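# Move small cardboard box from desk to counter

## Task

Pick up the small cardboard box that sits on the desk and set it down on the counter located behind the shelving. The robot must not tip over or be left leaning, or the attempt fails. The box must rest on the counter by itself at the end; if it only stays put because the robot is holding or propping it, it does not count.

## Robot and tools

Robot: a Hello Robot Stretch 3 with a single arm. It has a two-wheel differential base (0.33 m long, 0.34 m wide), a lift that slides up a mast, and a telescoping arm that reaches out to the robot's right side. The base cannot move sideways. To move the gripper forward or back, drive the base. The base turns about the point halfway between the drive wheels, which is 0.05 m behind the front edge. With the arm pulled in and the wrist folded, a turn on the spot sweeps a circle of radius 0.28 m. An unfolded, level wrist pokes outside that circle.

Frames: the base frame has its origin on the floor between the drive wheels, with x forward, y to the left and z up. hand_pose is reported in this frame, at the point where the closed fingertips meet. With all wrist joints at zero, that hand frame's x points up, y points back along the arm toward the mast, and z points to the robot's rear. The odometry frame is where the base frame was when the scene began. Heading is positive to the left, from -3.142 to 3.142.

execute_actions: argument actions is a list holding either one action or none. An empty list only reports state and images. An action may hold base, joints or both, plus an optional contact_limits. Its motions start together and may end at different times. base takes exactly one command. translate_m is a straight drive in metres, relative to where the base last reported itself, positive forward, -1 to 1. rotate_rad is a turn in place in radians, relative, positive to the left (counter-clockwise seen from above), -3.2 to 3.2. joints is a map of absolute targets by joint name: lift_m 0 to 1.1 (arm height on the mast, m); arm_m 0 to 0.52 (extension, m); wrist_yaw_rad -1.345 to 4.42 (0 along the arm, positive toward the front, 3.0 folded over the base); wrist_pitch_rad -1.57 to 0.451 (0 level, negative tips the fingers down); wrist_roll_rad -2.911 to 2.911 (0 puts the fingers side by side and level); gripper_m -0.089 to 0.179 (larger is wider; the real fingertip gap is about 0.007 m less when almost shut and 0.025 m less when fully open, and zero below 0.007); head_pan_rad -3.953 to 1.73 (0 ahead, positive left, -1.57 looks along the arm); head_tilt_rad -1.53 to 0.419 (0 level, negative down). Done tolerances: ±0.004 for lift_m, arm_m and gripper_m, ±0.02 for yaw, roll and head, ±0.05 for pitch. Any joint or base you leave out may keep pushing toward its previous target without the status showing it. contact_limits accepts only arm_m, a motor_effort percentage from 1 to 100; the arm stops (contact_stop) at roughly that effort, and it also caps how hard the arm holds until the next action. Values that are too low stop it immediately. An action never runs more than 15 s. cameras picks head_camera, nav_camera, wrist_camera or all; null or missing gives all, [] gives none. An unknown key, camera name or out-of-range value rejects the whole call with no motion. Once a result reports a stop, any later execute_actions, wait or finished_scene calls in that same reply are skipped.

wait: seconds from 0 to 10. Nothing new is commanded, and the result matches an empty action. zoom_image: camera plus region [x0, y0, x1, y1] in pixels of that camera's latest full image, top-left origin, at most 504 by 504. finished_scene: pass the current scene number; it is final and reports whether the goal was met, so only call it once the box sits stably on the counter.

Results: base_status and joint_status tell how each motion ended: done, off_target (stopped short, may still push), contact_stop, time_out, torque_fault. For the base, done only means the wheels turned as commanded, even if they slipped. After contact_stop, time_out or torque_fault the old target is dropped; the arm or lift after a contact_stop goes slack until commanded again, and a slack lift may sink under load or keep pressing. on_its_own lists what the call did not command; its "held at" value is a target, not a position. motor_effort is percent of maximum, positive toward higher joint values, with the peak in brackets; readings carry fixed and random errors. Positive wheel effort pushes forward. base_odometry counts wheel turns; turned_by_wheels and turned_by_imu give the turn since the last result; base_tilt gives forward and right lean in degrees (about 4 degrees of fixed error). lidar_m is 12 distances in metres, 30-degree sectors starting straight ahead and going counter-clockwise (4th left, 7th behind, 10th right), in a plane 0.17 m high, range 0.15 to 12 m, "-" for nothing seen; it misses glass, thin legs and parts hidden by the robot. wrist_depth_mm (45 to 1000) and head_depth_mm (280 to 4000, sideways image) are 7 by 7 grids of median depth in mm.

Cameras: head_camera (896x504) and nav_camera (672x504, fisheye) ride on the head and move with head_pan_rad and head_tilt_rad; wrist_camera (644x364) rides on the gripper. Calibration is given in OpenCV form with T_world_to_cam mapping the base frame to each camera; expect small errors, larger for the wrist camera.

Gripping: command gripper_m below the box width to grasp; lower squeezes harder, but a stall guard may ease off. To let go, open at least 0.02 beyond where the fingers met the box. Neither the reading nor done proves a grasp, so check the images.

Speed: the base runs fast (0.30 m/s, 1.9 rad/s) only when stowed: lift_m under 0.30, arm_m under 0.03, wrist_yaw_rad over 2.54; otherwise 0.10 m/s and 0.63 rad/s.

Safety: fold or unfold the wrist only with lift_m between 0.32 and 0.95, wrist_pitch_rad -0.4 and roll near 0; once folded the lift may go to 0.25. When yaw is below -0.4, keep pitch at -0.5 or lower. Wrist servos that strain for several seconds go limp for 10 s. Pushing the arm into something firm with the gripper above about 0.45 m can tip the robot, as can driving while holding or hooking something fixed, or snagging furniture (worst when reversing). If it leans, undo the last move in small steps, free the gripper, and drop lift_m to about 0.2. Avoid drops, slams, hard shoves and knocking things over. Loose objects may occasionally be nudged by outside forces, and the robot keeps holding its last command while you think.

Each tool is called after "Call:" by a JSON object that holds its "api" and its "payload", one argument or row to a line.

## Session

Call:
{"api": "execute_actions", "payload": {
  "actions": []
}}

Scene clock: 0.00 s.
base_odometry: x=+0.000 y=+0.000 heading=+0.000 (m, m, rad; odometry frame)
turned_by_wheels: +0.000 (rad since the last result)
turned_by_imu: +0.000 (rad since the last result)
base_tilt: forward=+2.1 right=+0.6 (deg)
lidar_m: 0.77 0.78 0.86 0.92 0.92 1.10 1.77 2.97 1.82 1.26 1.26 0.94
head_depth_mm: 901 890 887 880 877 869 863 / 857 856 847 845 837 831 826 / 821 815 812 809 802 797 793 / 786 785 775 772 770 766 761 / 743 738 742 737 735 726 723 / 749 746 736 736 731 730 724 / 720 716 714 711 706 704 702
base_status: not commanded
joint_positions: lift_m=+0.435 arm_m=-0.001 wrist_yaw_rad=+3.039 wrist_pitch_rad=-0.534 wrist_roll_rad=-0.020 gripper_m=+0.037 head_pan_rad=+0.014 head_tilt_rad=-0.016
joint_status: not commanded
motor_effort: left_wheel=+0 right_wheel=+1 lift_m=+23 arm_m=+0 wrist_yaw_rad=-1 wrist_pitch_rad=+6 wrist_roll_rad=+0 gripper_m=+0 head_pan_rad=+0 head_tilt_rad=+1 (%)
hand_pose: x=+0.0001 y=+0.0630 z=+0.4229 quat_wxyz=(+0.220, +0.684, +0.154, +0.678) (m; base frame)
wrist_depth_mm: - - 892 - - 799 646 / - - 962 - - 819 676 / 850 896 - - - 878 695 / 811 823 842 854 846 844 713 / 693 691 - 714 724 729 725 / 599 617 - 618 638 635 647 / 539 544 - 571 542 558 563
pictures: head_camera (sideways: a quarter turn clockwise sets it upright), nav_camera (sideways: a quarter turn counterclockwise sets it upright), wrist_camera
camera_calibration (this result's frames):
head_camera: T_world_to_cam=[[0.00413216, -0.00272584, -0.999988, 1.31632], [-0.0190905, 0.999814, -0.00280426, 0.00198345], [0.999809, 0.0191018, 0.00407935, -0.0520388], [0, 0, 0, 1]] pos_world=[0.0466275, 0.00259905, 1.31653]
nav_camera: T_world_to_cam=[[-0.0231954, 0.00022869, 0.999731, -1.26015], [0.025832, -0.999666, 0.000828022, 0.0470136], [0.999397, 0.0258443, 0.0231817, -0.0793727], [0, 0, 0, 1]] pos_world=[0.0488808, 0.0493374, 1.26161]
wrist_camera: T_world_to_cam=[[0.991894, -0.11694, 0.0497186, -0.0141231], [-0.0387325, -0.650884, -0.758189, 0.391852], [0.121024, 0.750117, -0.650137, 0.39472], [0, 0, 0, 1]] pos_world=[-0.0185846, -0.0426881, 0.554422]
Images, in order (width x height): head_camera 896x504, nav_camera 672x504, wrist_camera 644x364.

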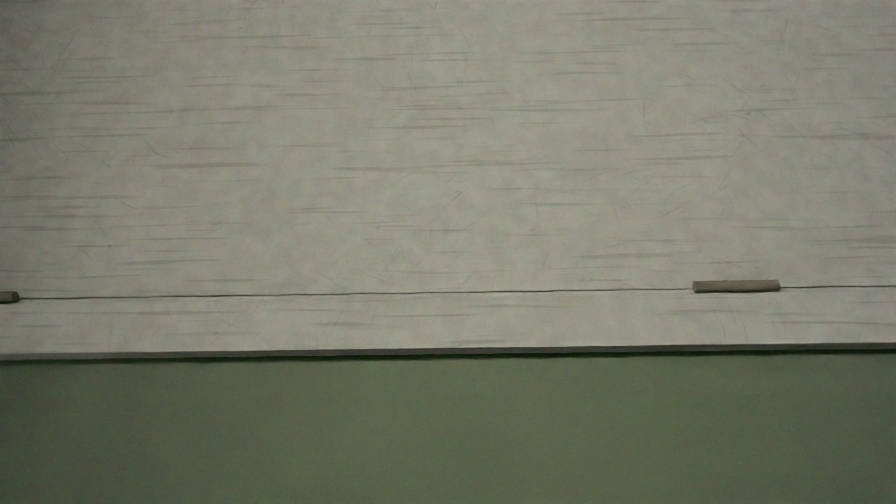

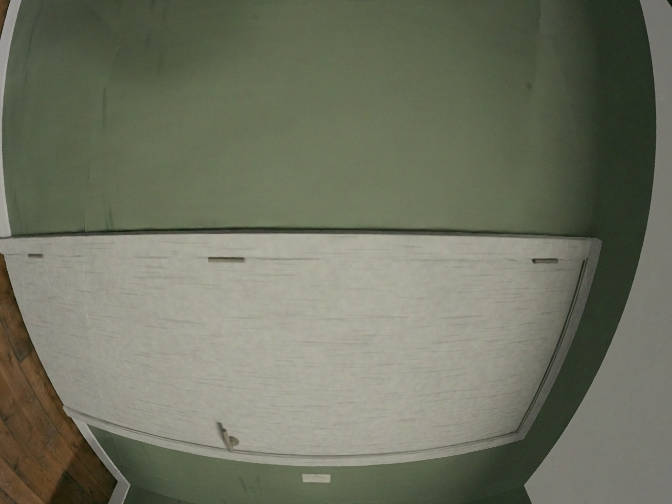

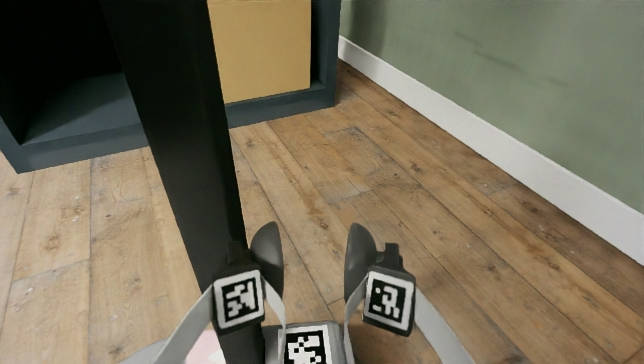

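Call:
{"api": "execute_actions", "payload": {
  "actions": [
    {"base": {"rotate_rad": 0.6}, "joints": {"lift_m": 0.292, "wrist_pitch_rad": -0.4, "head_pan_rad": -2.3, "head_tilt_rad": -0.5}}
  ],
  "cameras": ["head_camera", "nav_camera"]
}}

Scene clock: 5.80 s.
base_odometry: x=+0.000 y=+0.000 heading=+0.600 (m, m, rad; odometry frame)
turned_by_wheels: +0.600 (rad since the last result)
turned_by_imu: +0.607 (rad since the last result)
base_tilt: forward=+2.3 right=+0.6 (deg)
lidar_m: 0.78 0.90 0.92 0.92 1.20 1.76 2.98 1.82 1.26 1.65 0.90 0.78
head_depth_mm: 1985 2187 1759 2504 2060 1673 1380 / 1867 2020 1576 2469 2151 1676 1379 / 1764 1911 1434 2302 2178 1679 1382 / 1677 1814 1302 2151 2176 1680 1388 / 1592 1718 1320 2025 2092 1707 1380 / 1519 1626 1328 1879 2001 1683 1387 / 1454 1550 1337 1779 1907 1610 1385
base_status: done
joint_positions: lift_m=+0.292 arm_m=-0.001 wrist_yaw_rad=+3.039 wrist_pitch_rad=-0.422 wrist_roll_rad=-0.020 gripper_m=+0.037 head_pan_rad=-2.293 head_tilt_rad=-0.494
joint_status: all done
motor_effort: left_wheel=-4(10) right_wheel=+3(6) lift_m=+19(22) arm_m=+0(0) wrist_yaw_rad=-1(1) wrist_pitch_rad=+11(12) wrist_roll_rad=+0(0) gripper_m=+0(0) head_pan_rad=-4(33) head_tilt_rad=-3(21) (%)
hand_pose: x=+0.0017 y=+0.0785 z=+0.3039 quat_wxyz=(+0.183, +0.691, +0.115, +0.690) (m; base frame)
wrist_depth_mm: 958 - - - 845 811 958 / - - - - 906 873 - / 918 930 952 966 955 917 - / 718 725 742 756 763 768 781 / 589 598 - 608 621 632 642 / 497 510 - 531 537 529 536 / 449 - - - 440 457 461
pictures: head_camera (sideways: a quarter turn clockwise sets it upright), nav_camera (sideways: a quarter turn counterclockwise sets it upright)
camera_calibration (this result's frames):
head_camera: T_world_to_cam=[[0.299627, 0.344466, -0.8897, 1.17034], [0.754334, -0.656491, -0.000135319, -0.00621004], [-0.584127, -0.671091, -0.456545, 0.557161], [0, 0, 0, 1]] pos_world=[-0.0205279, -0.0333139, 1.29562]
nav_camera: T_world_to_cam=[[-0.290018, -0.330179, 0.89826, -1.12581], [-0.757649, 0.652645, -0.00472219, 0.0590174], [-0.584686, -0.681935, -0.439439, 0.532439], [0, 0, 0, 1]] pos_world=[0.0295177, -0.0471492, 1.24553]
Images, in order (width x height): head_camera 896x504, nav_camera 672x504.

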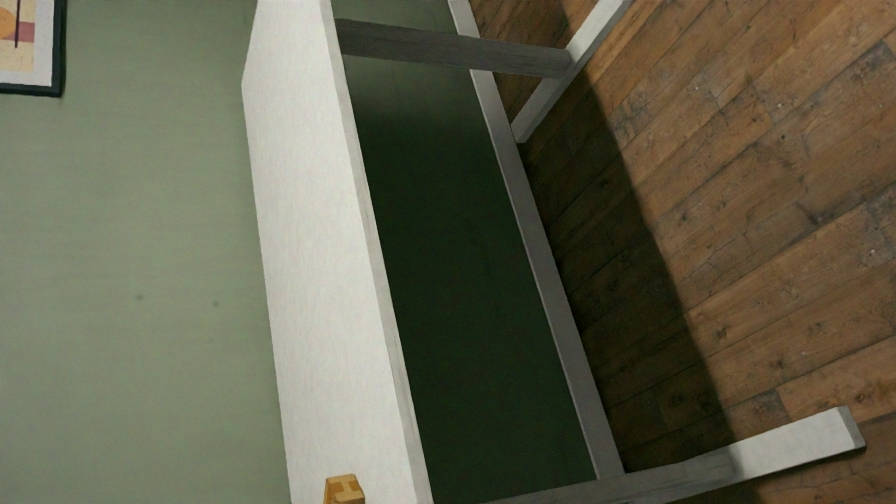

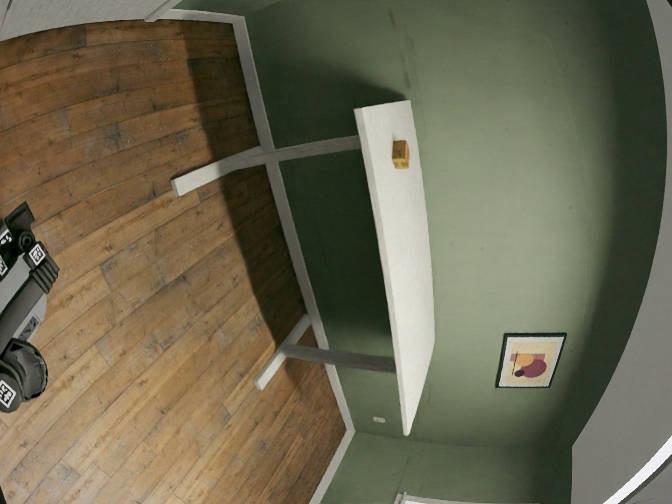

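Call:
{"api": "zoom_image", "payload": {
  "camera": "nav_camera",
  "region": [340, 90, 460, 210]
}}

Call:
{"api": "zoom_image", "payload": {
  "camera": "head_camera",
  "region": [300, 424, 400, 504]
}}

Region (340, 90, 460, 210) of nav_camera's 672x504 image, scaled by 4.200, with more detail than that image has.

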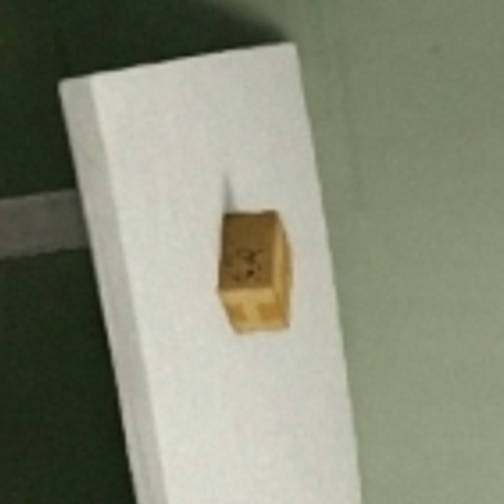

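Region (300, 424, 400, 504) of head_camera's 896x504 image, scaled by 5.040, with more detail than that image has; it fills the top 403 rows of this view, and the rest is white.

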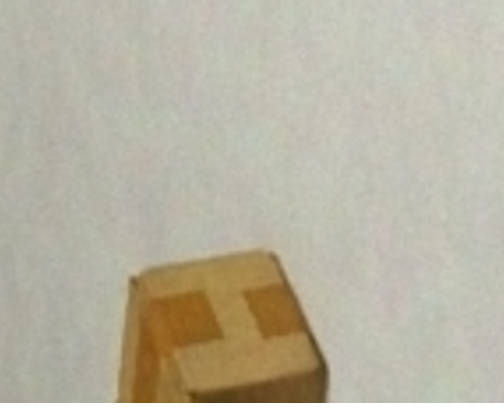

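Call:
{"api": "execute_actions", "payload": {
  "actions": [
    {"base": {"rotate_rad": 0.492}, "joints": {"lift_m": 0.41, "head_pan_rad": -2.45, "head_tilt_rad": -0.45}}
  ],
  "cameras": ["head_camera", "nav_camera"]
}}

Scene clock: 44.77 s.
base_odometry: x=+0.000 y=+0.000 heading=+1.092 (m, m, rad; odometry frame)
turned_by_wheels: +0.492 (rad since the last result)
turned_by_imu: +0.497 (rad since the last result)
base_tilt: forward=+2.1 right=+0.5 (deg)
lidar_m: 0.88 0.92 0.92 1.11 1.77 2.97 1.83 1.26 1.70 0.92 0.77 0.78
head_depth_mm: 1550 1674 1493 1998 2104 1737 1417 / 1531 1653 1502 1941 2088 1740 1424 / 1518 1626 1505 1908 2047 1756 1423 / 1484 1589 1530 1855 1996 1691 1381 / 1470 1568 1527 1363 1959 1701 1422 / 1443 1543 1639 1795 1941 1769 1429 / 1423 1518 1639 1764 1932 1758 1433
base_status: done
joint_positions: lift_m=+0.410 arm_m=-0.001 wrist_yaw_rad=+3.039 wrist_pitch_rad=-0.421 wrist_roll_rad=-0.020 gripper_m=+0.037 head_pan_rad=-2.443 head_tilt_rad=-0.458
joint_status: all done
motor_effort: left_wheel=-4(14) right_wheel=+2(8) lift_m=+27(27) arm_m=+0(0) wrist_yaw_rad=-1(0) wrist_pitch_rad=+10(11) wrist_roll_rad=+1(0) gripper_m=+0(0) head_pan_rad=-4(14) head_tilt_rad=+2(5) (%)
hand_pose: x=+0.0017 y=+0.0786 z=+0.4216 quat_wxyz=(+0.182, +0.691, +0.114, +0.690) (m; base frame)
wrist_depth_mm: - - - - - - - / - - - - - - 767 / - - - - - - 760 / 920 932 935 935 - 885 797 / 762 761 - 788 799 792 784 / 636 648 - 654 672 674 679 / 554 561 561 568 559 575 583
pictures: head_camera (sideways: a quarter turn clockwise sets it upright), nav_camera (sideways: a quarter turn counterclockwise sets it upright)
camera_calibration (this result's frames):
head_camera: T_world_to_cam=[[0.322725, 0.274718, -0.905748, 1.19113], [0.647632, -0.761953, -0.000347802, -0.00528252], [-0.690233, -0.586479, -0.423817, 0.515222], [0, 0, 0, 1]] pos_world=[-0.0253644, -0.0290838, 1.29722]
nav_camera: T_world_to_cam=[[-0.310857, -0.261836, 0.913679, -1.1458], [-0.651618, 0.758535, -0.00432144, 0.0578491], [-0.691926, -0.596714, -0.406413, 0.490117], [0, 0, 0, 1]] pos_world=[0.020639, -0.0514339, 1.24634]
Images, in order (width x height): head_camera 896x504, nav_camera 672x504.

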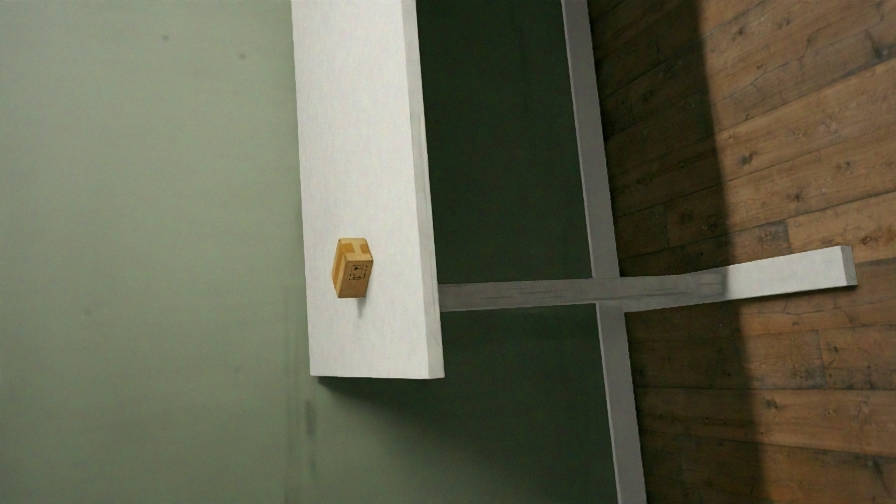

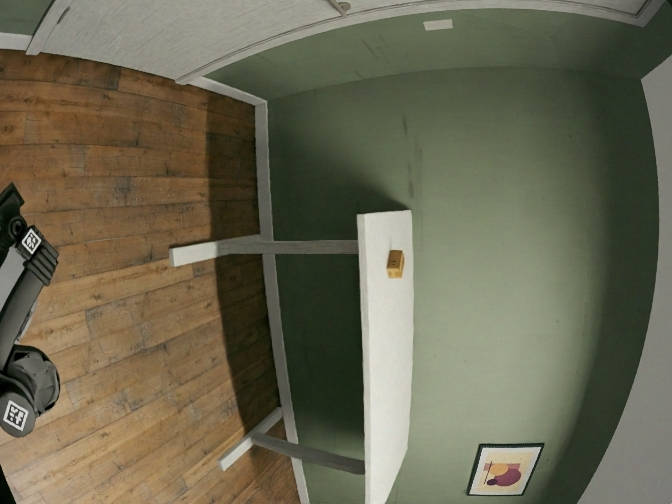

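Call:
{"api": "execute_actions", "payload": {
  "actions": [
    {"base": {"translate_m": -0.55}, "joints": {"lift_m": 1.05, "wrist_yaw_rad": 0.0, "arm_m": 0.18, "head_pan_rad": -2.05, "head_tilt_rad": -0.5}}
  ]
}}

Scene clock: 54.57 s.
base_odometry: x=-0.254 y=-0.488 heading=+1.092 (m, m, rad; odometry frame)
turned_by_wheels: +0.000 (rad since the last result)
turned_by_imu: -0.001 (rad since the last result)
base_tilt: forward=+2.1 right=+0.6 (deg)
lidar_m: 1.33 1.35 1.26 1.43 2.57 2.56 1.28 1.34 0.94 1.44 1.18 1.17
head_depth_mm: 1102 1173 - - - 1605 1380 / 1121 1204 - - - 1659 1379 / 1150 1217 - - 1625 1681 1380 / 1167 1238 - 704 1630 1628 1343 / 1194 1275 - 803 1151 1592 1357 / 1224 1296 1460 724 1759 1696 1393 / 1246 1317 - - 1796 1688 1389
base_status: done
joint_positions: lift_m=+1.050 arm_m=+0.180 wrist_yaw_rad=+0.001 wrist_pitch_rad=-0.421 wrist_roll_rad=-0.019 gripper_m=+0.037 head_pan_rad=-2.057 head_tilt_rad=-0.494
joint_status: all done
motor_effort: left_wheel=-3(10) right_wheel=+2(4) lift_m=+27(28) arm_m=+3(4) wrist_yaw_rad=-1(1) wrist_pitch_rad=+10(10) wrist_roll_rad=+0(0) gripper_m=+1(0) head_pan_rad=+2(21) head_tilt_rad=-3(6) (%)
hand_pose: x=-0.0212 y=-0.5487 z=+1.0617 quat_wxyz=(+0.698, +0.150, -0.684, -0.146) (m; base frame)
wrist_depth_mm: 683 799 - - 964 814 718 / 703 816 - - - 867 736 / 749 862 - - - 569 574 / 783 922 - - 427 436 383 / 816 - - - 347 348 357 / 854 - - - 302 294 298 / 906 - - - - 269 254
pictures: head_camera (sideways: a quarter turn clockwise sets it upright), nav_camera (sideways: a quarter turn counterclockwise sets it upright), wrist_camera
camera_calibration (this result's frames):
head_camera: T_world_to_cam=[[0.210854, 0.404819, -0.889754, 1.17095], [0.886782, -0.462188, -0.000136003, -0.00701709], [-0.411288, -0.788989, -0.456441, 0.555971], [0, 0, 0, 1]] pos_world=[-0.0120126, -0.0386117, 1.29563]
nav_camera: T_world_to_cam=[[-0.204847, -0.388683, 0.898312, -1.1264], [-0.889108, 0.457674, -0.00472091, 0.0598176], [-0.409298, -0.799663, -0.439334, 0.531232], [0, 0, 0, 1]] pos_world=[0.0398775, -0.040383, 1.24553]
wrist_camera: T_world_to_cam=[[-0.998685, 0.0186282, 0.0477594, -0.0619981], [-0.0290594, 0.561783, -0.826774, 1.21556], [-0.0422317, -0.827075, -0.560503, 0.307367], [0, 0, 0, 1]] pos_world=[-0.0136124, -0.42751, 1.18023]
Images, in order (width x height): head_camera 896x504, nav_camera 672x504, wrist_camera 644x364.

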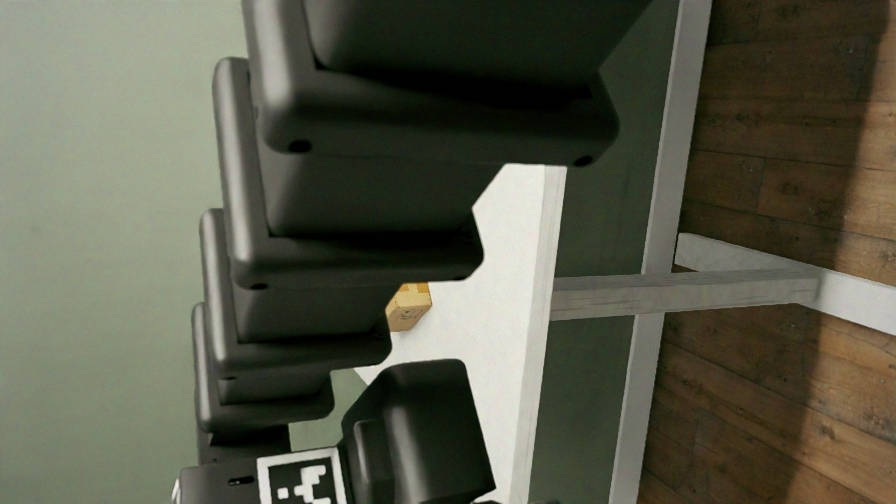

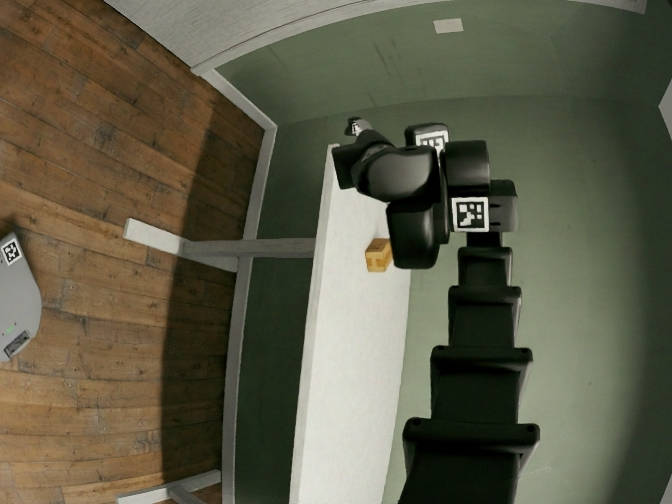

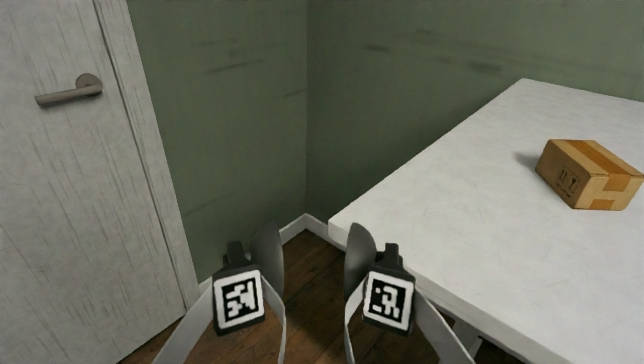

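Call:
{"api": "zoom_image", "payload": {
  "camera": "wrist_camera",
  "region": [504, 110, 644, 230]
}}

Region (504, 110, 644, 230) of wrist_camera's 644x364 image, scaled by 3.600; it fills the top 432 rows of this view, and the rest is white.

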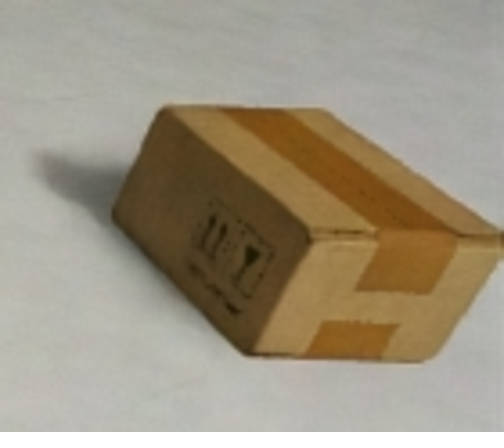

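Call:
{"api": "execute_actions", "payload": {
  "actions": [
    {"base": {"translate_m": -0.338}, "joints": {"lift_m": 1.035, "arm_m": 0.41, "gripper_m": 0.14, "head_pan_rad": -1.5, "head_tilt_rad": -0.5}}
  ]
}}

Scene clock: 75.93 s.
base_odometry: x=-0.409 y=-0.788 heading=+1.092 (m, m, rad; odometry frame)
turned_by_wheels: +0.000 (rad since the last result)
turned_by_imu: +0.000 (rad since the last result)
base_tilt: forward=+2.3 right=+0.5 (deg)
lidar_m: 1.61 1.51 1.48 1.71 2.32 2.31 0.94 1.12 1.11 0.86 1.43 1.43
head_depth_mm: 1045 1095 1167 786 569 446 1376 / 1123 1172 - 791 571 478 1372 / 1216 1300 - 755 573 1140 1284 / 1322 1436 1557 772 598 1685 1383 / 1453 1585 1760 802 654 1689 1396 / 1506 1588 1701 804 1938 1693 1391 / 1395 1473 1561 1629 1797 1707 1386
base_status: done
joint_positions: lift_m=+1.035 arm_m=+0.410 wrist_yaw_rad=+0.000 wrist_pitch_rad=-0.421 wrist_roll_rad=-0.019 gripper_m=+0.140 head_pan_rad=-1.507 head_tilt_rad=-0.494
joint_status: all done
motor_effort: left_wheel=-2(9) right_wheel=+2(3) lift_m=+19(26) arm_m=+3(3) wrist_yaw_rad=-1(2) wrist_pitch_rad=+10(10) wrist_roll_rad=+0(0) gripper_m=+1(86) head_pan_rad=+2(23) head_tilt_rad=-2(3) (%)
hand_pose: x=-0.0214 y=-0.7787 z=+1.0472 quat_wxyz=(+0.698, +0.150, -0.684, -0.147) (m; base frame)
wrist_depth_mm: 771 897 908 728 585 504 440 / 791 947 - 768 630 530 464 / 838 - - 820 522 528 477 / 876 - - 391 396 406 411 / 921 - 313 318 324 329 331 / 278 - 260 209 272 283 277 / 226 223 223 180 234 229 240
pictures: head_camera (sideways: a quarter turn clockwise sets it upright), nav_camera (sideways: a quarter turn counterclockwise sets it upright), wrist_camera
camera_calibration (this result's frames):
head_camera: T_world_to_cam=[[-0.0318768, 0.455441, -0.889695, 1.17236], [0.997578, 0.0695574, -0.000135249, -0.00769393], [0.0618233, -0.887544, -0.456555, 0.553235], [0, 0, 0, 1]] pos_world=[0.0108435, -0.0423834, 1.29562]
nav_camera: T_world_to_cam=[[0.0285627, -0.438546, 0.898255, -1.12775], [-0.997201, -0.0746208, -0.00472232, 0.0604788], [0.0690994, -0.895606, -0.43945, 0.528465], [0, 0, 0, 1]] pos_world=[0.0560046, -0.0167614, 1.24553]
wrist_camera: T_world_to_cam=[[-0.998665, 0.0196978, 0.0477585, -0.0564263], [-0.0284589, 0.561777, -0.826799, 1.33281], [-0.0431157, -0.827054, -0.560466, 0.108967], [0, 0, 0, 1]] pos_world=[-0.0137223, -0.657512, 1.16574]
Images, in order (width x height): head_camera 896x504, nav_camera 672x504, wrist_camera 644x364.

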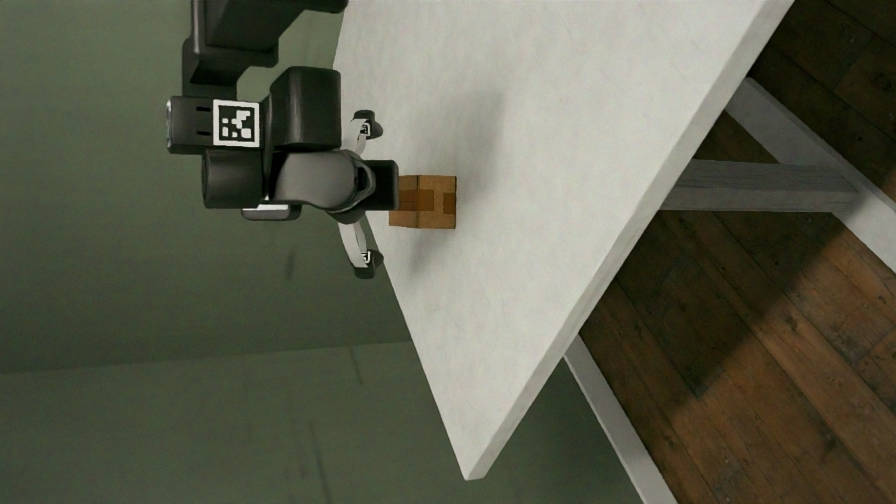

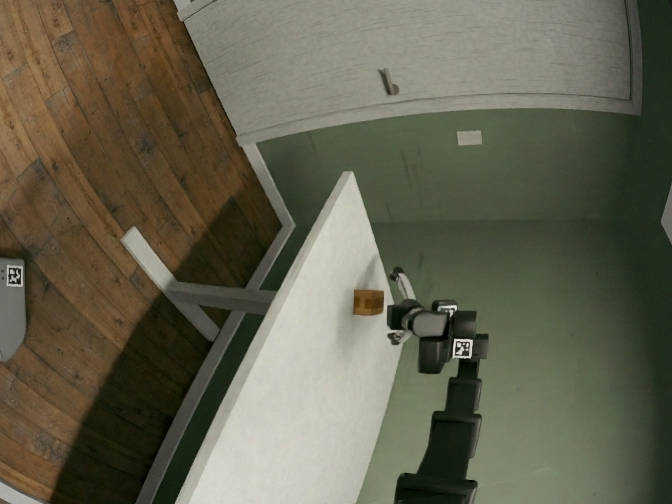

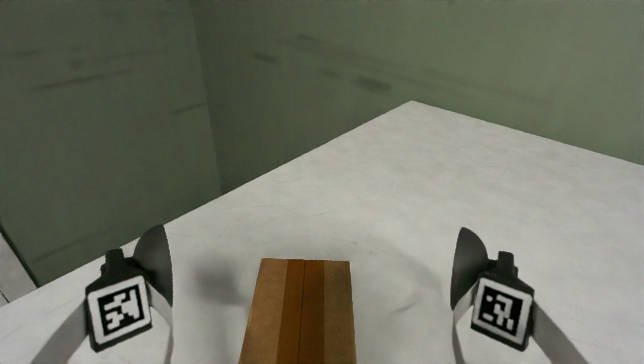

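Call:
{"api": "execute_actions", "payload": {
  "actions": [
    {"joints": {"lift_m": 0.972, "wrist_yaw_rad": 0.025, "gripper_m": 0.12}}
  ],
  "cameras": ["wrist_camera"]
}}

Scene clock: 83.63 s.
base_odometry: x=-0.409 y=-0.788 heading=+1.092 (m, m, rad; odometry frame)
turned_by_wheels: +0.000 (rad since the last result)
turned_by_imu: +0.001 (rad since the last result)
base_tilt: forward=+2.3 right=+0.6 (deg)
lidar_m: 1.62 1.51 1.48 1.71 2.31 2.31 0.94 1.12 1.11 0.86 1.43 1.43
head_depth_mm: 1044 1116 1152 749 569 445 1375 / 1128 1210 - 748 572 478 1381 / 1224 1307 1372 717 571 1138 1276 / 1322 1443 1551 761 599 1689 1378 / 1463 1586 1741 801 652 1694 1389 / 1509 1605 1705 802 1940 1687 1387 / 1389 1478 1564 1641 1792 1700 1385
base_status: not commanded
joint_positions: lift_m=+0.972 arm_m=+0.410 wrist_yaw_rad=+0.023 wrist_pitch_rad=-0.421 wrist_roll_rad=-0.019 gripper_m=+0.120 head_pan_rad=-1.507 head_tilt_rad=-0.494
joint_status: all done
motor_effort: left_wheel=-3(2) right_wheel=+2(3) lift_m=+19(19) arm_m=+3(3) wrist_yaw_rad=+1(1) wrist_pitch_rad=+10(10) wrist_roll_rad=+0(0) gripper_m=+0(75) head_pan_rad=+2(3) head_tilt_rad=-2(2) (%)
hand_pose: x=-0.0163 y=-0.7786 z=+0.9842 quat_wxyz=(+0.700, +0.157, -0.683, -0.139) (m; base frame)
wrist_depth_mm: 753 886 919 723 603 510 445 / 784 928 - 788 541 507 467 / 817 - - 362 372 380 384 / 863 272 274 192 285 289 295 / 222 224 217 155 231 234 237 / 187 191 139 131 189 201 198 / 166 159 136 127 165 164 171
pictures: wrist_camera
camera_calibration (this result's frames):
wrist_camera: T_world_to_cam=[[-0.998854, -0.00319462, 0.0477585, -0.06612], [-0.0413262, 0.560977, -0.826799, 1.28], [-0.0241501, -0.827825, -0.560466, 0.0736292], [0, 0, 0, 1]] pos_world=[-0.0113684, -0.657312, 1.10273]
Images, in order (width x height): wrist_camera 644x364.

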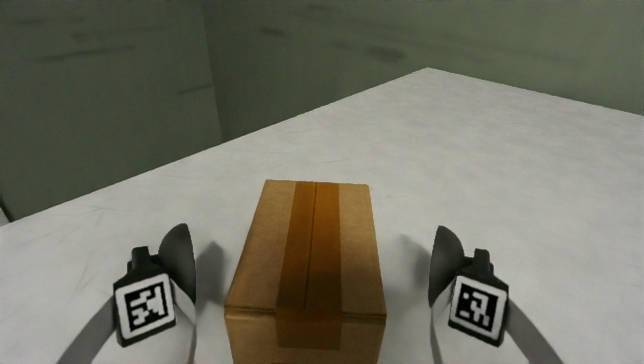

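Call:
{"api": "execute_actions", "payload": {
  "actions": [
    {"joints": {"lift_m": 0.969, "gripper_m": 0.024, "head_pan_rad": 0.0, "head_tilt_rad": -0.6}}
  ],
  "cameras": ["wrist_camera", "nav_camera"]
}}

Call:
{"api": "execute_actions", "payload": {
  "actions": [
    {"joints": {"lift_m": 1.005, "head_pan_rad": 0.95, "head_tilt_rad": -0.6}}
  ]
}}

Scene clock: 88.37 s.
base_odometry: x=-0.409 y=-0.788 heading=+1.092 (m, m, rad; odometry frame)
turned_by_wheels: +0.000 (rad since the last result)
turned_by_imu: +0.001 (rad since the last result)
base_tilt: forward=+2.3 right=+0.7 (deg)
lidar_m: 1.62 1.51 1.48 1.71 2.32 2.31 0.94 1.12 1.11 0.86 1.43 1.43
head_depth_mm: 1307 1408 1537 1673 1780 1534 1291 / 1400 1517 1649 1824 1906 1538 1292 / 1499 1641 1779 1989 1898 1554 1291 / 1617 1749 1971 2201 1915 1541 1296 / 1757 1951 2188 2373 1914 1544 1299 / 1887 2001 1999 2108 1926 1552 1308 / 1594 1731 1972 1931 1897 1552 1299
base_status: not commanded
joint_positions: lift_m=+0.969 arm_m=+0.410 wrist_yaw_rad=+0.024 wrist_pitch_rad=-0.421 wrist_roll_rad=-0.019 gripper_m=+0.025 head_pan_rad=-0.007 head_tilt_rad=-0.592
joint_status: all done
motor_effort: left_wheel=-2(3) right_wheel=+2(2) lift_m=+19(17) arm_m=+3(3) wrist_yaw_rad=-1(2) wrist_pitch_rad=+10(10) wrist_roll_rad=+0(0) gripper_m=-24(100) head_pan_rad=+2(29) head_tilt_rad=-3(10) (%)
hand_pose: x=-0.0161 y=-0.7786 z=+0.9812 quat_wxyz=(+0.700, +0.158, -0.683, -0.138) (m; base frame)
wrist_depth_mm: 768 879 936 720 595 514 444 / 793 918 - 778 537 511 458 / 837 - - 358 368 372 383 / 848 267 271 186 280 283 288 / 216 218 220 151 227 229 233 / 184 184 127 128 128 193 195 / 159 157 138 129 158 166 168
pictures: nav_camera (sideways: a quarter turn counterclockwise sets it upright), wrist_camera
camera_calibration (this result's frames):
nav_camera: T_world_to_cam=[[0.525561, -0.00324977, 0.85075, -1.06882], [0.00315847, -0.999978, -0.00577099, 0.0557412], [0.85075, 0.00572008, -0.52554, 0.635715], [0, 0, 0, 1]] pos_world=[0.0207224, 0.0486302, 1.24372]
wrist_camera: T_world_to_cam=[[-0.99885, -0.00416271, 0.0477556, -0.0665108], [-0.0418685, 0.5609, -0.826824, 1.2775], [-0.0233443, -0.827873, -0.560429, 0.0718998], [0, 0, 0, 1]] pos_world=[-0.0112688, -0.657304, 1.09974]
Images, in order (width x height): nav_camera 672x504, wrist_camera 644x364.

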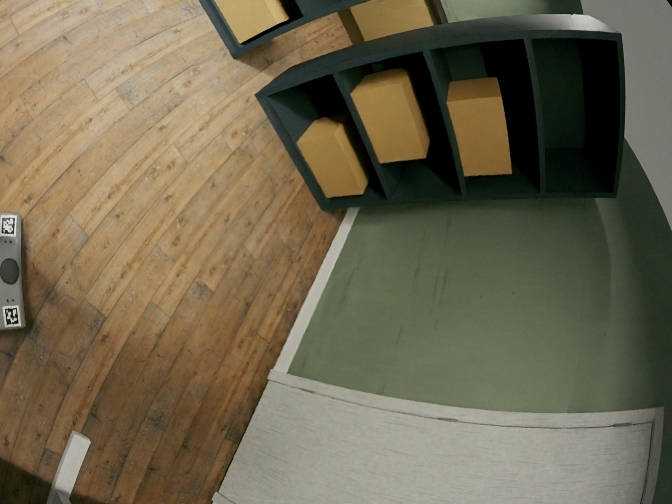

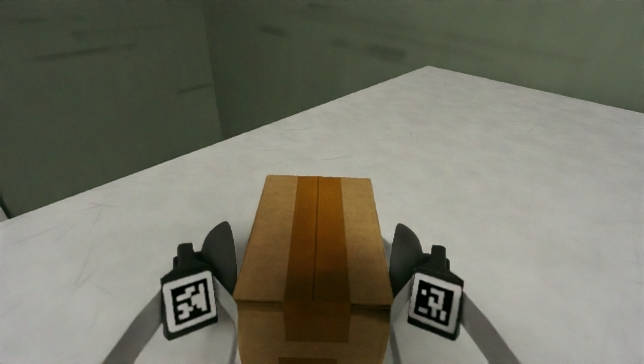

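Scene clock: 89.50 s.
base_odometry: x=-0.409 y=-0.788 heading=+1.092 (m, m, rad; odometry frame)
turned_by_wheels: +0.000 (rad since the last result)
turned_by_imu: +0.000 (rad since the last result)
base_tilt: forward=+2.2 right=+0.7 (deg)
lidar_m: 1.62 1.51 1.48 1.72 2.31 2.31 0.94 1.12 1.11 0.86 1.43 1.43
head_depth_mm: 1414 1417 1717 2149 1859 1534 1288 / 3105 2834 1999 1945 1845 1527 1296 / 3089 2839 3091 2404 1885 1548 1293 / 1676 1762 1966 1791 1860 1551 1295 / 1636 1504 1973 1817 1891 1556 1300 / 1357 1424 1988 2076 1907 1540 1302 / 1359 1432 2013 2148 1940 1546 1307
base_status: not commanded
joint_positions: lift_m=+1.005 arm_m=+0.410 wrist_yaw_rad=+0.024 wrist_pitch_rad=-0.421 wrist_roll_rad=-0.019 gripper_m=+0.031 head_pan_rad=+0.943 head_tilt_rad=-0.593
joint_status: all done
on_its_own: gripper_m is held at +0.030, not at your +0.024, by its stall guard, which is still easing
motor_effort: left_wheel=-3(2) right_wheel=+2(2) lift_m=+28(31) arm_m=+3(3) wrist_yaw_rad=+0(1) wrist_pitch_rad=+10(10) wrist_roll_rad=+0(1) gripper_m=-7(24) head_pan_rad=+2(28) head_tilt_rad=-3(3) (%)
hand_pose: x=-0.0161 y=-0.7787 z=+1.0167 quat_wxyz=(+0.700, +0.158, -0.683, -0.138) (m; base frame)
wrist_depth_mm: 760 860 947 736 609 509 443 / 792 935 - 775 619 537 468 / 818 - - 472 443 456 462 / 860 - 332 338 343 348 356 / 884 267 280 274 284 281 286 / 224 227 134 136 138 236 239 / 195 193 156 123 192 205 206
pictures: head_camera (sideways: a quarter turn clockwise sets it upright), nav_camera (sideways: a quarter turn counterclockwise sets it upright), wrist_camera
camera_calibration (this result's frames):
head_camera: T_world_to_cam=[[-0.316048, -0.440003, -0.840542, 1.10999], [-0.81259, 0.582835, 0.000438398, 0.00260133], [0.489705, 0.683155, -0.541746, 0.66147], [0, 0, 0, 1]] pos_world=[0.0289983, 0.034995, 1.29134]
nav_camera: T_world_to_cam=[[0.308365, 0.425625, 0.850738, -1.06748], [0.815235, -0.579101, -0.00577123, 0.0507878], [0.490207, 0.695331, -0.525559, 0.637939], [0, 0, 0, 1]] pos_world=[-0.0249518, 0.0401803, 1.24372]
wrist_camera: T_world_to_cam=[[-0.99885, -0.00416665, 0.0477563, -0.068208], [-0.0418712, 0.5609, -0.826824, 1.30684], [-0.0233414, -0.827873, -0.560429, 0.0917752], [0, 0, 0, 1]] pos_world=[-0.0112684, -0.657312, 1.13522]
Images, in order (width x height): head_camera 896x504, nav_camera 672x504, wrist_camera 644x364.

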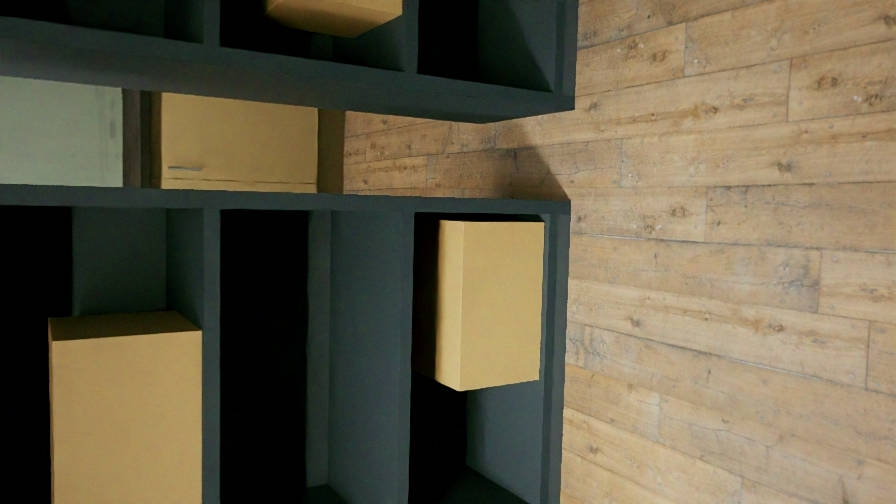

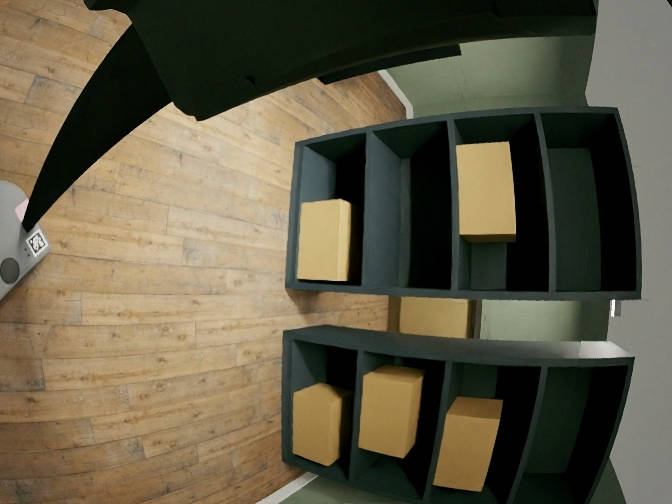

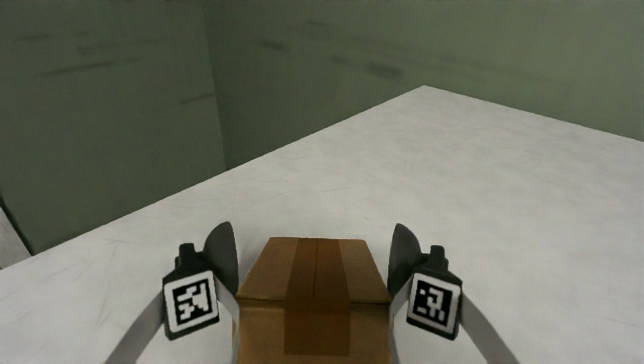

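Call:
{"api": "execute_actions", "payload": {
  "actions": [
    {"joints": {"lift_m": 0.969}}
  ],
  "cameras": ["wrist_camera"]
}}

Scene clock: 93.03 s.
base_odometry: x=-0.409 y=-0.788 heading=+1.092 (m, m, rad; odometry frame)
turned_by_wheels: +0.000 (rad since the last result)
turned_by_imu: +0.001 (rad since the last result)
base_tilt: forward=+2.3 right=+0.7 (deg)
lidar_m: 1.61 1.51 1.48 1.71 2.32 2.31 0.94 1.11 1.11 0.86 1.43 1.42
head_depth_mm: 1421 1411 1712 2151 1860 1539 1291 / 3109 2846 1993 1959 1859 1534 1296 / 3120 2844 3074 2371 1910 1541 1293 / 1667 1761 1975 1802 1858 1540 1294 / 1646 1523 1992 1819 1885 1547 1293 / 1353 1418 1995 2080 1933 1552 1289 / 1364 1439 1991 2109 1941 1555 1300
base_status: not commanded
joint_positions: lift_m=+0.969 arm_m=+0.410 wrist_yaw_rad=+0.024 wrist_pitch_rad=-0.417 wrist_roll_rad=-0.020 gripper_m=+0.032 head_pan_rad=+0.943 head_tilt_rad=-0.593
joint_status: all done
on_its_own: gripper_m is held at +0.030, not at your +0.024, by its stall guard, which is not easing now
motor_effort: left_wheel=-2(4) right_wheel=+2(2) lift_m=+18(29) arm_m=+3(3) wrist_yaw_rad=+0(2) wrist_pitch_rad=+8(10) wrist_roll_rad=+0(0) gripper_m=-20(20) head_pan_rad=+2(3) head_tilt_rad=-3(3) (%)
hand_pose: x=-0.0161 y=-0.7792 z=+0.9822 quat_wxyz=(+0.700, +0.156, -0.683, -0.137) (m; base frame)
wrist_depth_mm: 753 857 943 724 598 509 440 / 806 928 - 787 539 508 466 / 826 - - 362 370 378 385 / 878 270 272 188 283 288 291 / 218 220 215 153 230 232 233 / 184 186 127 129 130 194 196 / 160 161 147 131 160 167 169
pictures: wrist_camera
camera_calibration (this result's frames):
wrist_camera: T_world_to_cam=[[-0.998855, -0.00396133, 0.047677, -0.0663139], [-0.0417905, 0.557355, -0.829222, 1.27823], [-0.0232882, -0.830265, -0.556882, 0.0666605], [0, 0, 0, 1]] pos_world=[-0.0112675, -0.657347, 1.10022]
Images, in order (width x height): wrist_camera 644x364.

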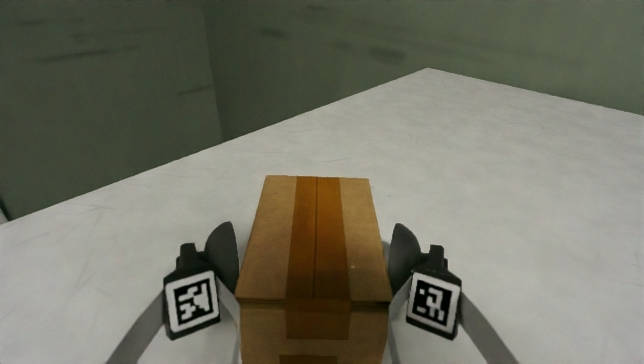

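Call:
{"api": "execute_actions", "payload": {
  "actions": [
    {"joints": {"gripper_m": 0.10}}
  ],
  "cameras": []
}}

Call:
{"api": "execute_actions", "payload": {
  "actions": [
    {"joints": {"arm_m": 0.392, "lift_m": 0.967}}
  ],
  "cameras": ["wrist_camera"]
}}

Call:
{"api": "execute_actions", "payload": {
  "actions": [
    {"joints": {"gripper_m": 0.028}}
  ],
  "cameras": ["wrist_camera"]
}}

Scene clock: 100.30 s.
base_odometry: x=-0.409 y=-0.788 heading=+1.092 (m, m, rad; odometry frame)
turned_by_wheels: +0.000 (rad since the last result)
turned_by_imu: +0.001 (rad since the last result)
base_tilt: forward=+2.2 right=+0.6 (deg)
lidar_m: 1.62 1.51 1.49 1.72 2.32 2.31 0.94 1.12 1.11 0.86 1.43 1.43
head_depth_mm: 1422 1424 1718 2124 1864 1530 1288 / 3110 2827 2007 1965 1869 1539 1290 / 3103 2853 3059 2390 1886 1530 1294 / 1665 1759 1964 1805 1856 1545 1296 / 1639 1506 1972 1834 1889 1547 1301 / 1353 1423 1997 2091 1907 1545 1299 / 1367 1441 1983 2134 1905 1553 1300
base_status: not commanded
joint_positions: lift_m=+0.969 arm_m=+0.410 wrist_yaw_rad=+0.024 wrist_pitch_rad=-0.417 wrist_roll_rad=-0.019 gripper_m=+0.100 head_pan_rad=+0.943 head_tilt_rad=-0.593
joint_status: all done
motor_effort: left_wheel=-3(3) right_wheel=+2(2) lift_m=+18(18) arm_m=+3(3) wrist_yaw_rad=+1(0) wrist_pitch_rad=+8(8) wrist_roll_rad=+0(0) gripper_m=+1(85) head_pan_rad=+2(1) head_tilt_rad=-3(3) (%)
hand_pose: x=-0.0161 y=-0.7792 z=+0.9822 quat_wxyz=(+0.700, +0.156, -0.683, -0.137) (m; base frame)
wrist_depth_mm: 760 867 946 731 594 513 439 / 800 935 - 787 543 507 462 / 821 - - 357 371 377 386 / 863 271 271 188 283 286 291 / 218 220 214 152 231 232 234 / 184 188 132 129 137 194 196 / 160 158 148 132 161 163 169
pictures: none
No camera images: the call's "cameras" was empty. Leave "cameras" out to get every camera's image.

Scene clock: 101.30 s.
base_odometry: x=-0.409 y=-0.788 heading=+1.092 (m, m, rad; odometry frame)
turned_by_wheels: +0.000 (rad since the last result)
turned_by_imu: +0.000 (rad since the last result)
base_tilt: forward=+2.2 right=+0.4 (deg)
lidar_m: 1.61 1.51 1.48 1.72 2.32 2.31 0.94 1.12 1.11 0.86 1.43 1.43
head_depth_mm: 1424 1420 1702 2143 1849 1534 1288 / 3139 2860 1994 1956 1868 1531 1290 / 3147 2875 3058 2387 1898 1536 1291 / 1656 1761 1966 1793 1862 1546 1294 / 1629 1513 1992 1828 1892 1552 1300 / 1351 1424 1997 2094 1915 1551 1298 / 1366 1433 1987 2124 1918 1548 1307
base_status: not commanded
joint_positions: lift_m=+0.967 arm_m=+0.392 wrist_yaw_rad=+0.024 wrist_pitch_rad=-0.417 wrist_roll_rad=-0.019 gripper_m=+0.100 head_pan_rad=+0.943 head_tilt_rad=-0.593
joint_status: all done
motor_effort: left_wheel=-3(3) right_wheel=+2(2) lift_m=+19(20) arm_m=-3(1) wrist_yaw_rad=+0(0) wrist_pitch_rad=+8(8) wrist_roll_rad=+0(0) gripper_m=+0(1) head_pan_rad=+2(2) head_tilt_rad=-3(3) (%)
hand_pose: x=-0.0161 y=-0.7617 z=+0.9801 quat_wxyz=(+0.700, +0.156, -0.683, -0.137) (m; base frame)
wrist_depth_mm: 773 890 950 757 610 524 452 / 809 947 - 795 528 522 471 / 839 - - 359 364 373 382 / 853 267 268 185 280 283 288 / 215 218 212 150 226 229 232 / 182 186 148 142 180 192 194 / 158 155 157 157 159 161 166
pictures: wrist_camera
camera_calibration (this result's frames):
wrist_camera: T_world_to_cam=[[-0.998855, -0.00406947, 0.0476713, -0.0661986], [-0.0418462, 0.55735, -0.829222, 1.26675], [-0.0231951, -0.830267, -0.556882, 0.0800797], [0, 0, 0, 1]] pos_world=[-0.0112565, -0.639808, 1.09817]
Images, in order (width x height): wrist_camera 644x364.

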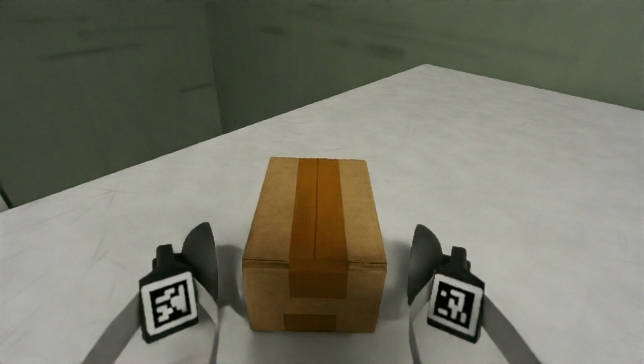

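Scene clock: 102.50 s.
base_odometry: x=-0.409 y=-0.788 heading=+1.092 (m, m, rad; odometry frame)
turned_by_wheels: +0.000 (rad since the last result)
turned_by_imu: +0.000 (rad since the last result)
base_tilt: forward=+2.1 right=+0.5 (deg)
lidar_m: 1.62 1.50 1.49 1.72 2.32 2.31 0.94 1.12 1.11 0.86 1.43 1.43
head_depth_mm: 1424 1419 1707 2134 1845 1537 1285 / 3182 2844 1987 1950 1873 1543 1294 / 3098 2862 3073 2395 1887 1542 1289 / 1658 1750 1960 1810 1861 1537 1301 / 1638 1514 1978 1831 1909 1546 1302 / 1356 1428 1987 2097 1934 1547 1304 / 1366 1436 1987 2118 1919 1560 1302
base_status: not commanded
joint_positions: lift_m=+0.967 arm_m=+0.392 wrist_yaw_rad=+0.024 wrist_pitch_rad=-0.420 wrist_roll_rad=-0.019 gripper_m=+0.029 head_pan_rad=+0.943 head_tilt_rad=-0.593
joint_status: all done
motor_effort: left_wheel=-3(3) right_wheel=+2(1) lift_m=+18(19) arm_m=-3(3) wrist_yaw_rad=+0(0) wrist_pitch_rad=+10(10) wrist_roll_rad=+0(1) gripper_m=-16(93) head_pan_rad=+2(2) head_tilt_rad=-3(3) (%)
hand_pose: x=-0.0161 y=-0.7613 z=+0.9794 quat_wxyz=(+0.700, +0.157, -0.683, -0.138) (m; base frame)
wrist_depth_mm: 776 893 953 743 611 524 452 / 803 949 - 804 522 517 473 / 829 - - 353 361 370 377 / 850 263 267 182 276 280 287 / 214 216 209 148 224 228 229 / 181 183 137 136 140 190 193 / 157 158 155 152 158 164 166
pictures: wrist_camera
camera_calibration (this result's frames):
wrist_camera: T_world_to_cam=[[-0.998851, -0.00421812, 0.0477327, -0.0663463], [-0.0419079, 0.559925, -0.827483, 1.26621], [-0.0232363, -0.828532, -0.559459, 0.0838603], [0, 0, 0, 1]] pos_world=[-0.0112571, -0.639783, 1.09785]
Images, in order (width x height): wrist_camera 644x364.

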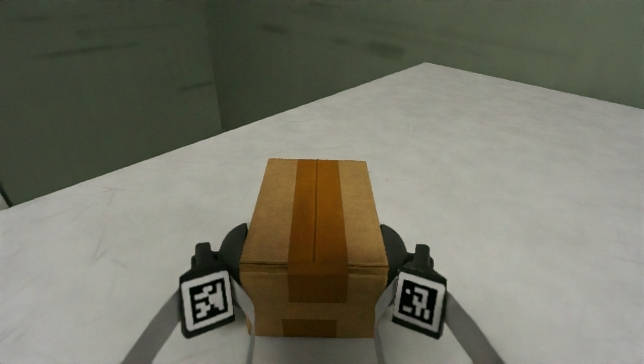

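Call:
{"api": "execute_actions", "payload": {
  "actions": [
    {"joints": {"gripper_m": 0.022, "lift_m": 1.0, "head_pan_rad": 1.45, "head_tilt_rad": -0.6}}
  ]
}}

Scene clock: 107.50 s.
base_odometry: x=-0.409 y=-0.788 heading=+1.092 (m, m, rad; odometry frame)
turned_by_wheels: +0.000 (rad since the last result)
turned_by_imu: +0.001 (rad since the last result)
base_tilt: forward=+2.4 right=+0.7 (deg)
lidar_m: 1.61 1.51 1.48 1.71 2.31 2.31 0.94 1.11 1.12 0.86 1.43 1.43
head_depth_mm: 1333 1403 1954 1722 1789 1532 1287 / 1410 1480 2006 2224 1876 1525 1298 / 1552 1676 1872 2165 1902 1548 1298 / 3650 4000 3415 2434 1910 1541 1293 / 3313 3630 3427 2514 1917 1542 1298 / 2944 2047 2235 2423 1915 1549 1297 / 2606 2470 2814 2538 1931 1555 1296
base_status: not commanded
joint_positions: lift_m=+1.000 arm_m=+0.392 wrist_yaw_rad=+0.024 wrist_pitch_rad=-0.425 wrist_roll_rad=-0.019 gripper_m=+0.023 head_pan_rad=+1.443 head_tilt_rad=-0.593
joint_status: all done
motor_effort: left_wheel=-3(3) right_wheel=+2(2) lift_m=+28(33) arm_m=-3(3) wrist_yaw_rad=+0(1) wrist_pitch_rad=+12(12) wrist_roll_rad=+0(0) gripper_m=-18(51) head_pan_rad=+1(23) head_tilt_rad=-3(2) (%)
hand_pose: x=-0.0161 y=-0.7606 z=+1.0108 quat_wxyz=(+0.700, +0.159, -0.682, -0.140) (m; base frame)
wrist_depth_mm: 783 892 955 749 608 523 450 / 786 935 - 808 619 539 474 / 838 - - 427 430 437 449 / 887 - 319 183 330 337 343 / 261 259 254 147 269 273 277 / 217 219 136 136 139 230 232 / 189 191 188 155 191 198 199
pictures: head_camera (sideways: a quarter turn clockwise sets it upright), nav_camera (sideways: a quarter turn counterclockwise sets it upright), wrist_camera
camera_calibration (this result's frames):
head_camera: T_world_to_cam=[[-0.0664074, -0.537667, -0.840538, 1.10846], [-0.992542, 0.121904, 0.00043844, 0.00369898], [0.102229, 0.834298, -0.541752, 0.663841], [0, 0, 0, 1]] pos_world=[0.00941744, 0.041689, 1.29134]
nav_camera: T_world_to_cam=[[0.0665579, 0.521365, 0.850734, -1.066], [0.993073, -0.117359, -0.0057713, 0.0497031], [0.0968324, 0.845225, -0.525565, 0.640347], [0, 0, 0, 1]] pos_world=[-0.0404142, 0.0203739, 1.24372]
wrist_camera: T_world_to_cam=[[-0.998845, -0.00445881, 0.0478345, -0.0681414], [-0.04201, 0.564094, -0.824641, 1.29209], [-0.0233062, -0.825698, -0.56363, 0.1083], [0, 0, 0, 1]] pos_world=[-0.0112582, -0.63974, 1.12981]
Images, in order (width x height): head_camera 896x504, nav_camera 672x504, wrist_camera 644x364.

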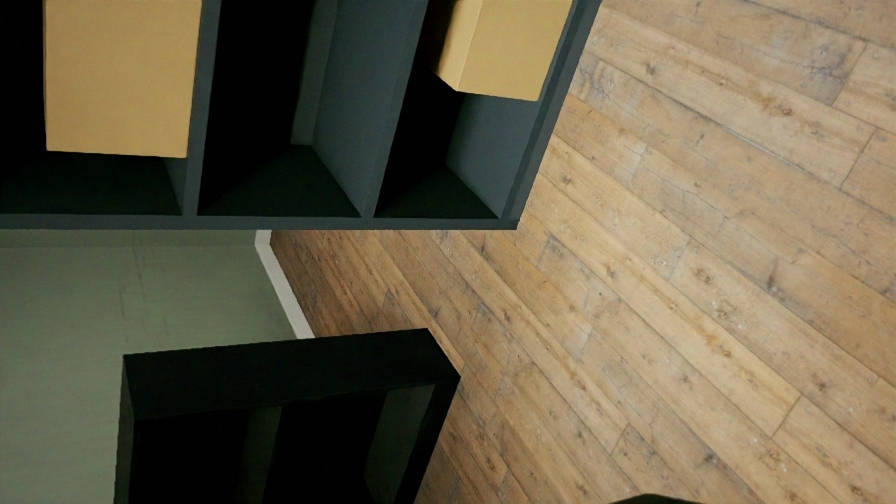

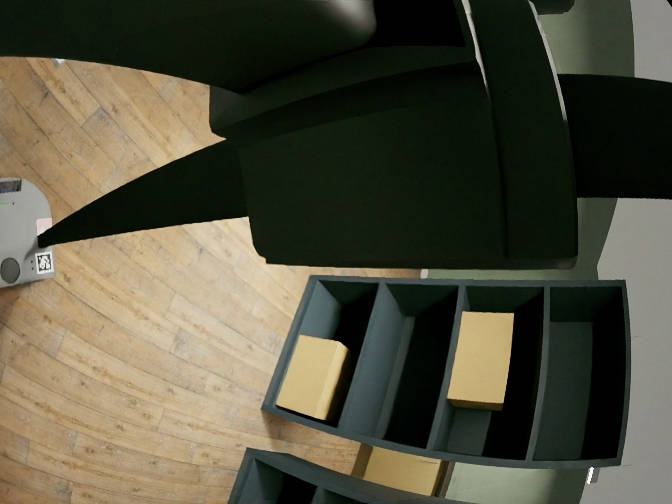

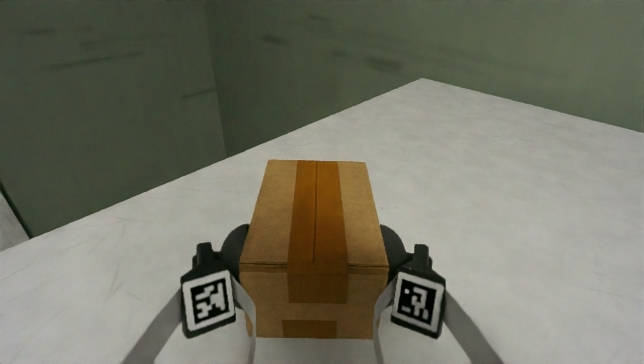

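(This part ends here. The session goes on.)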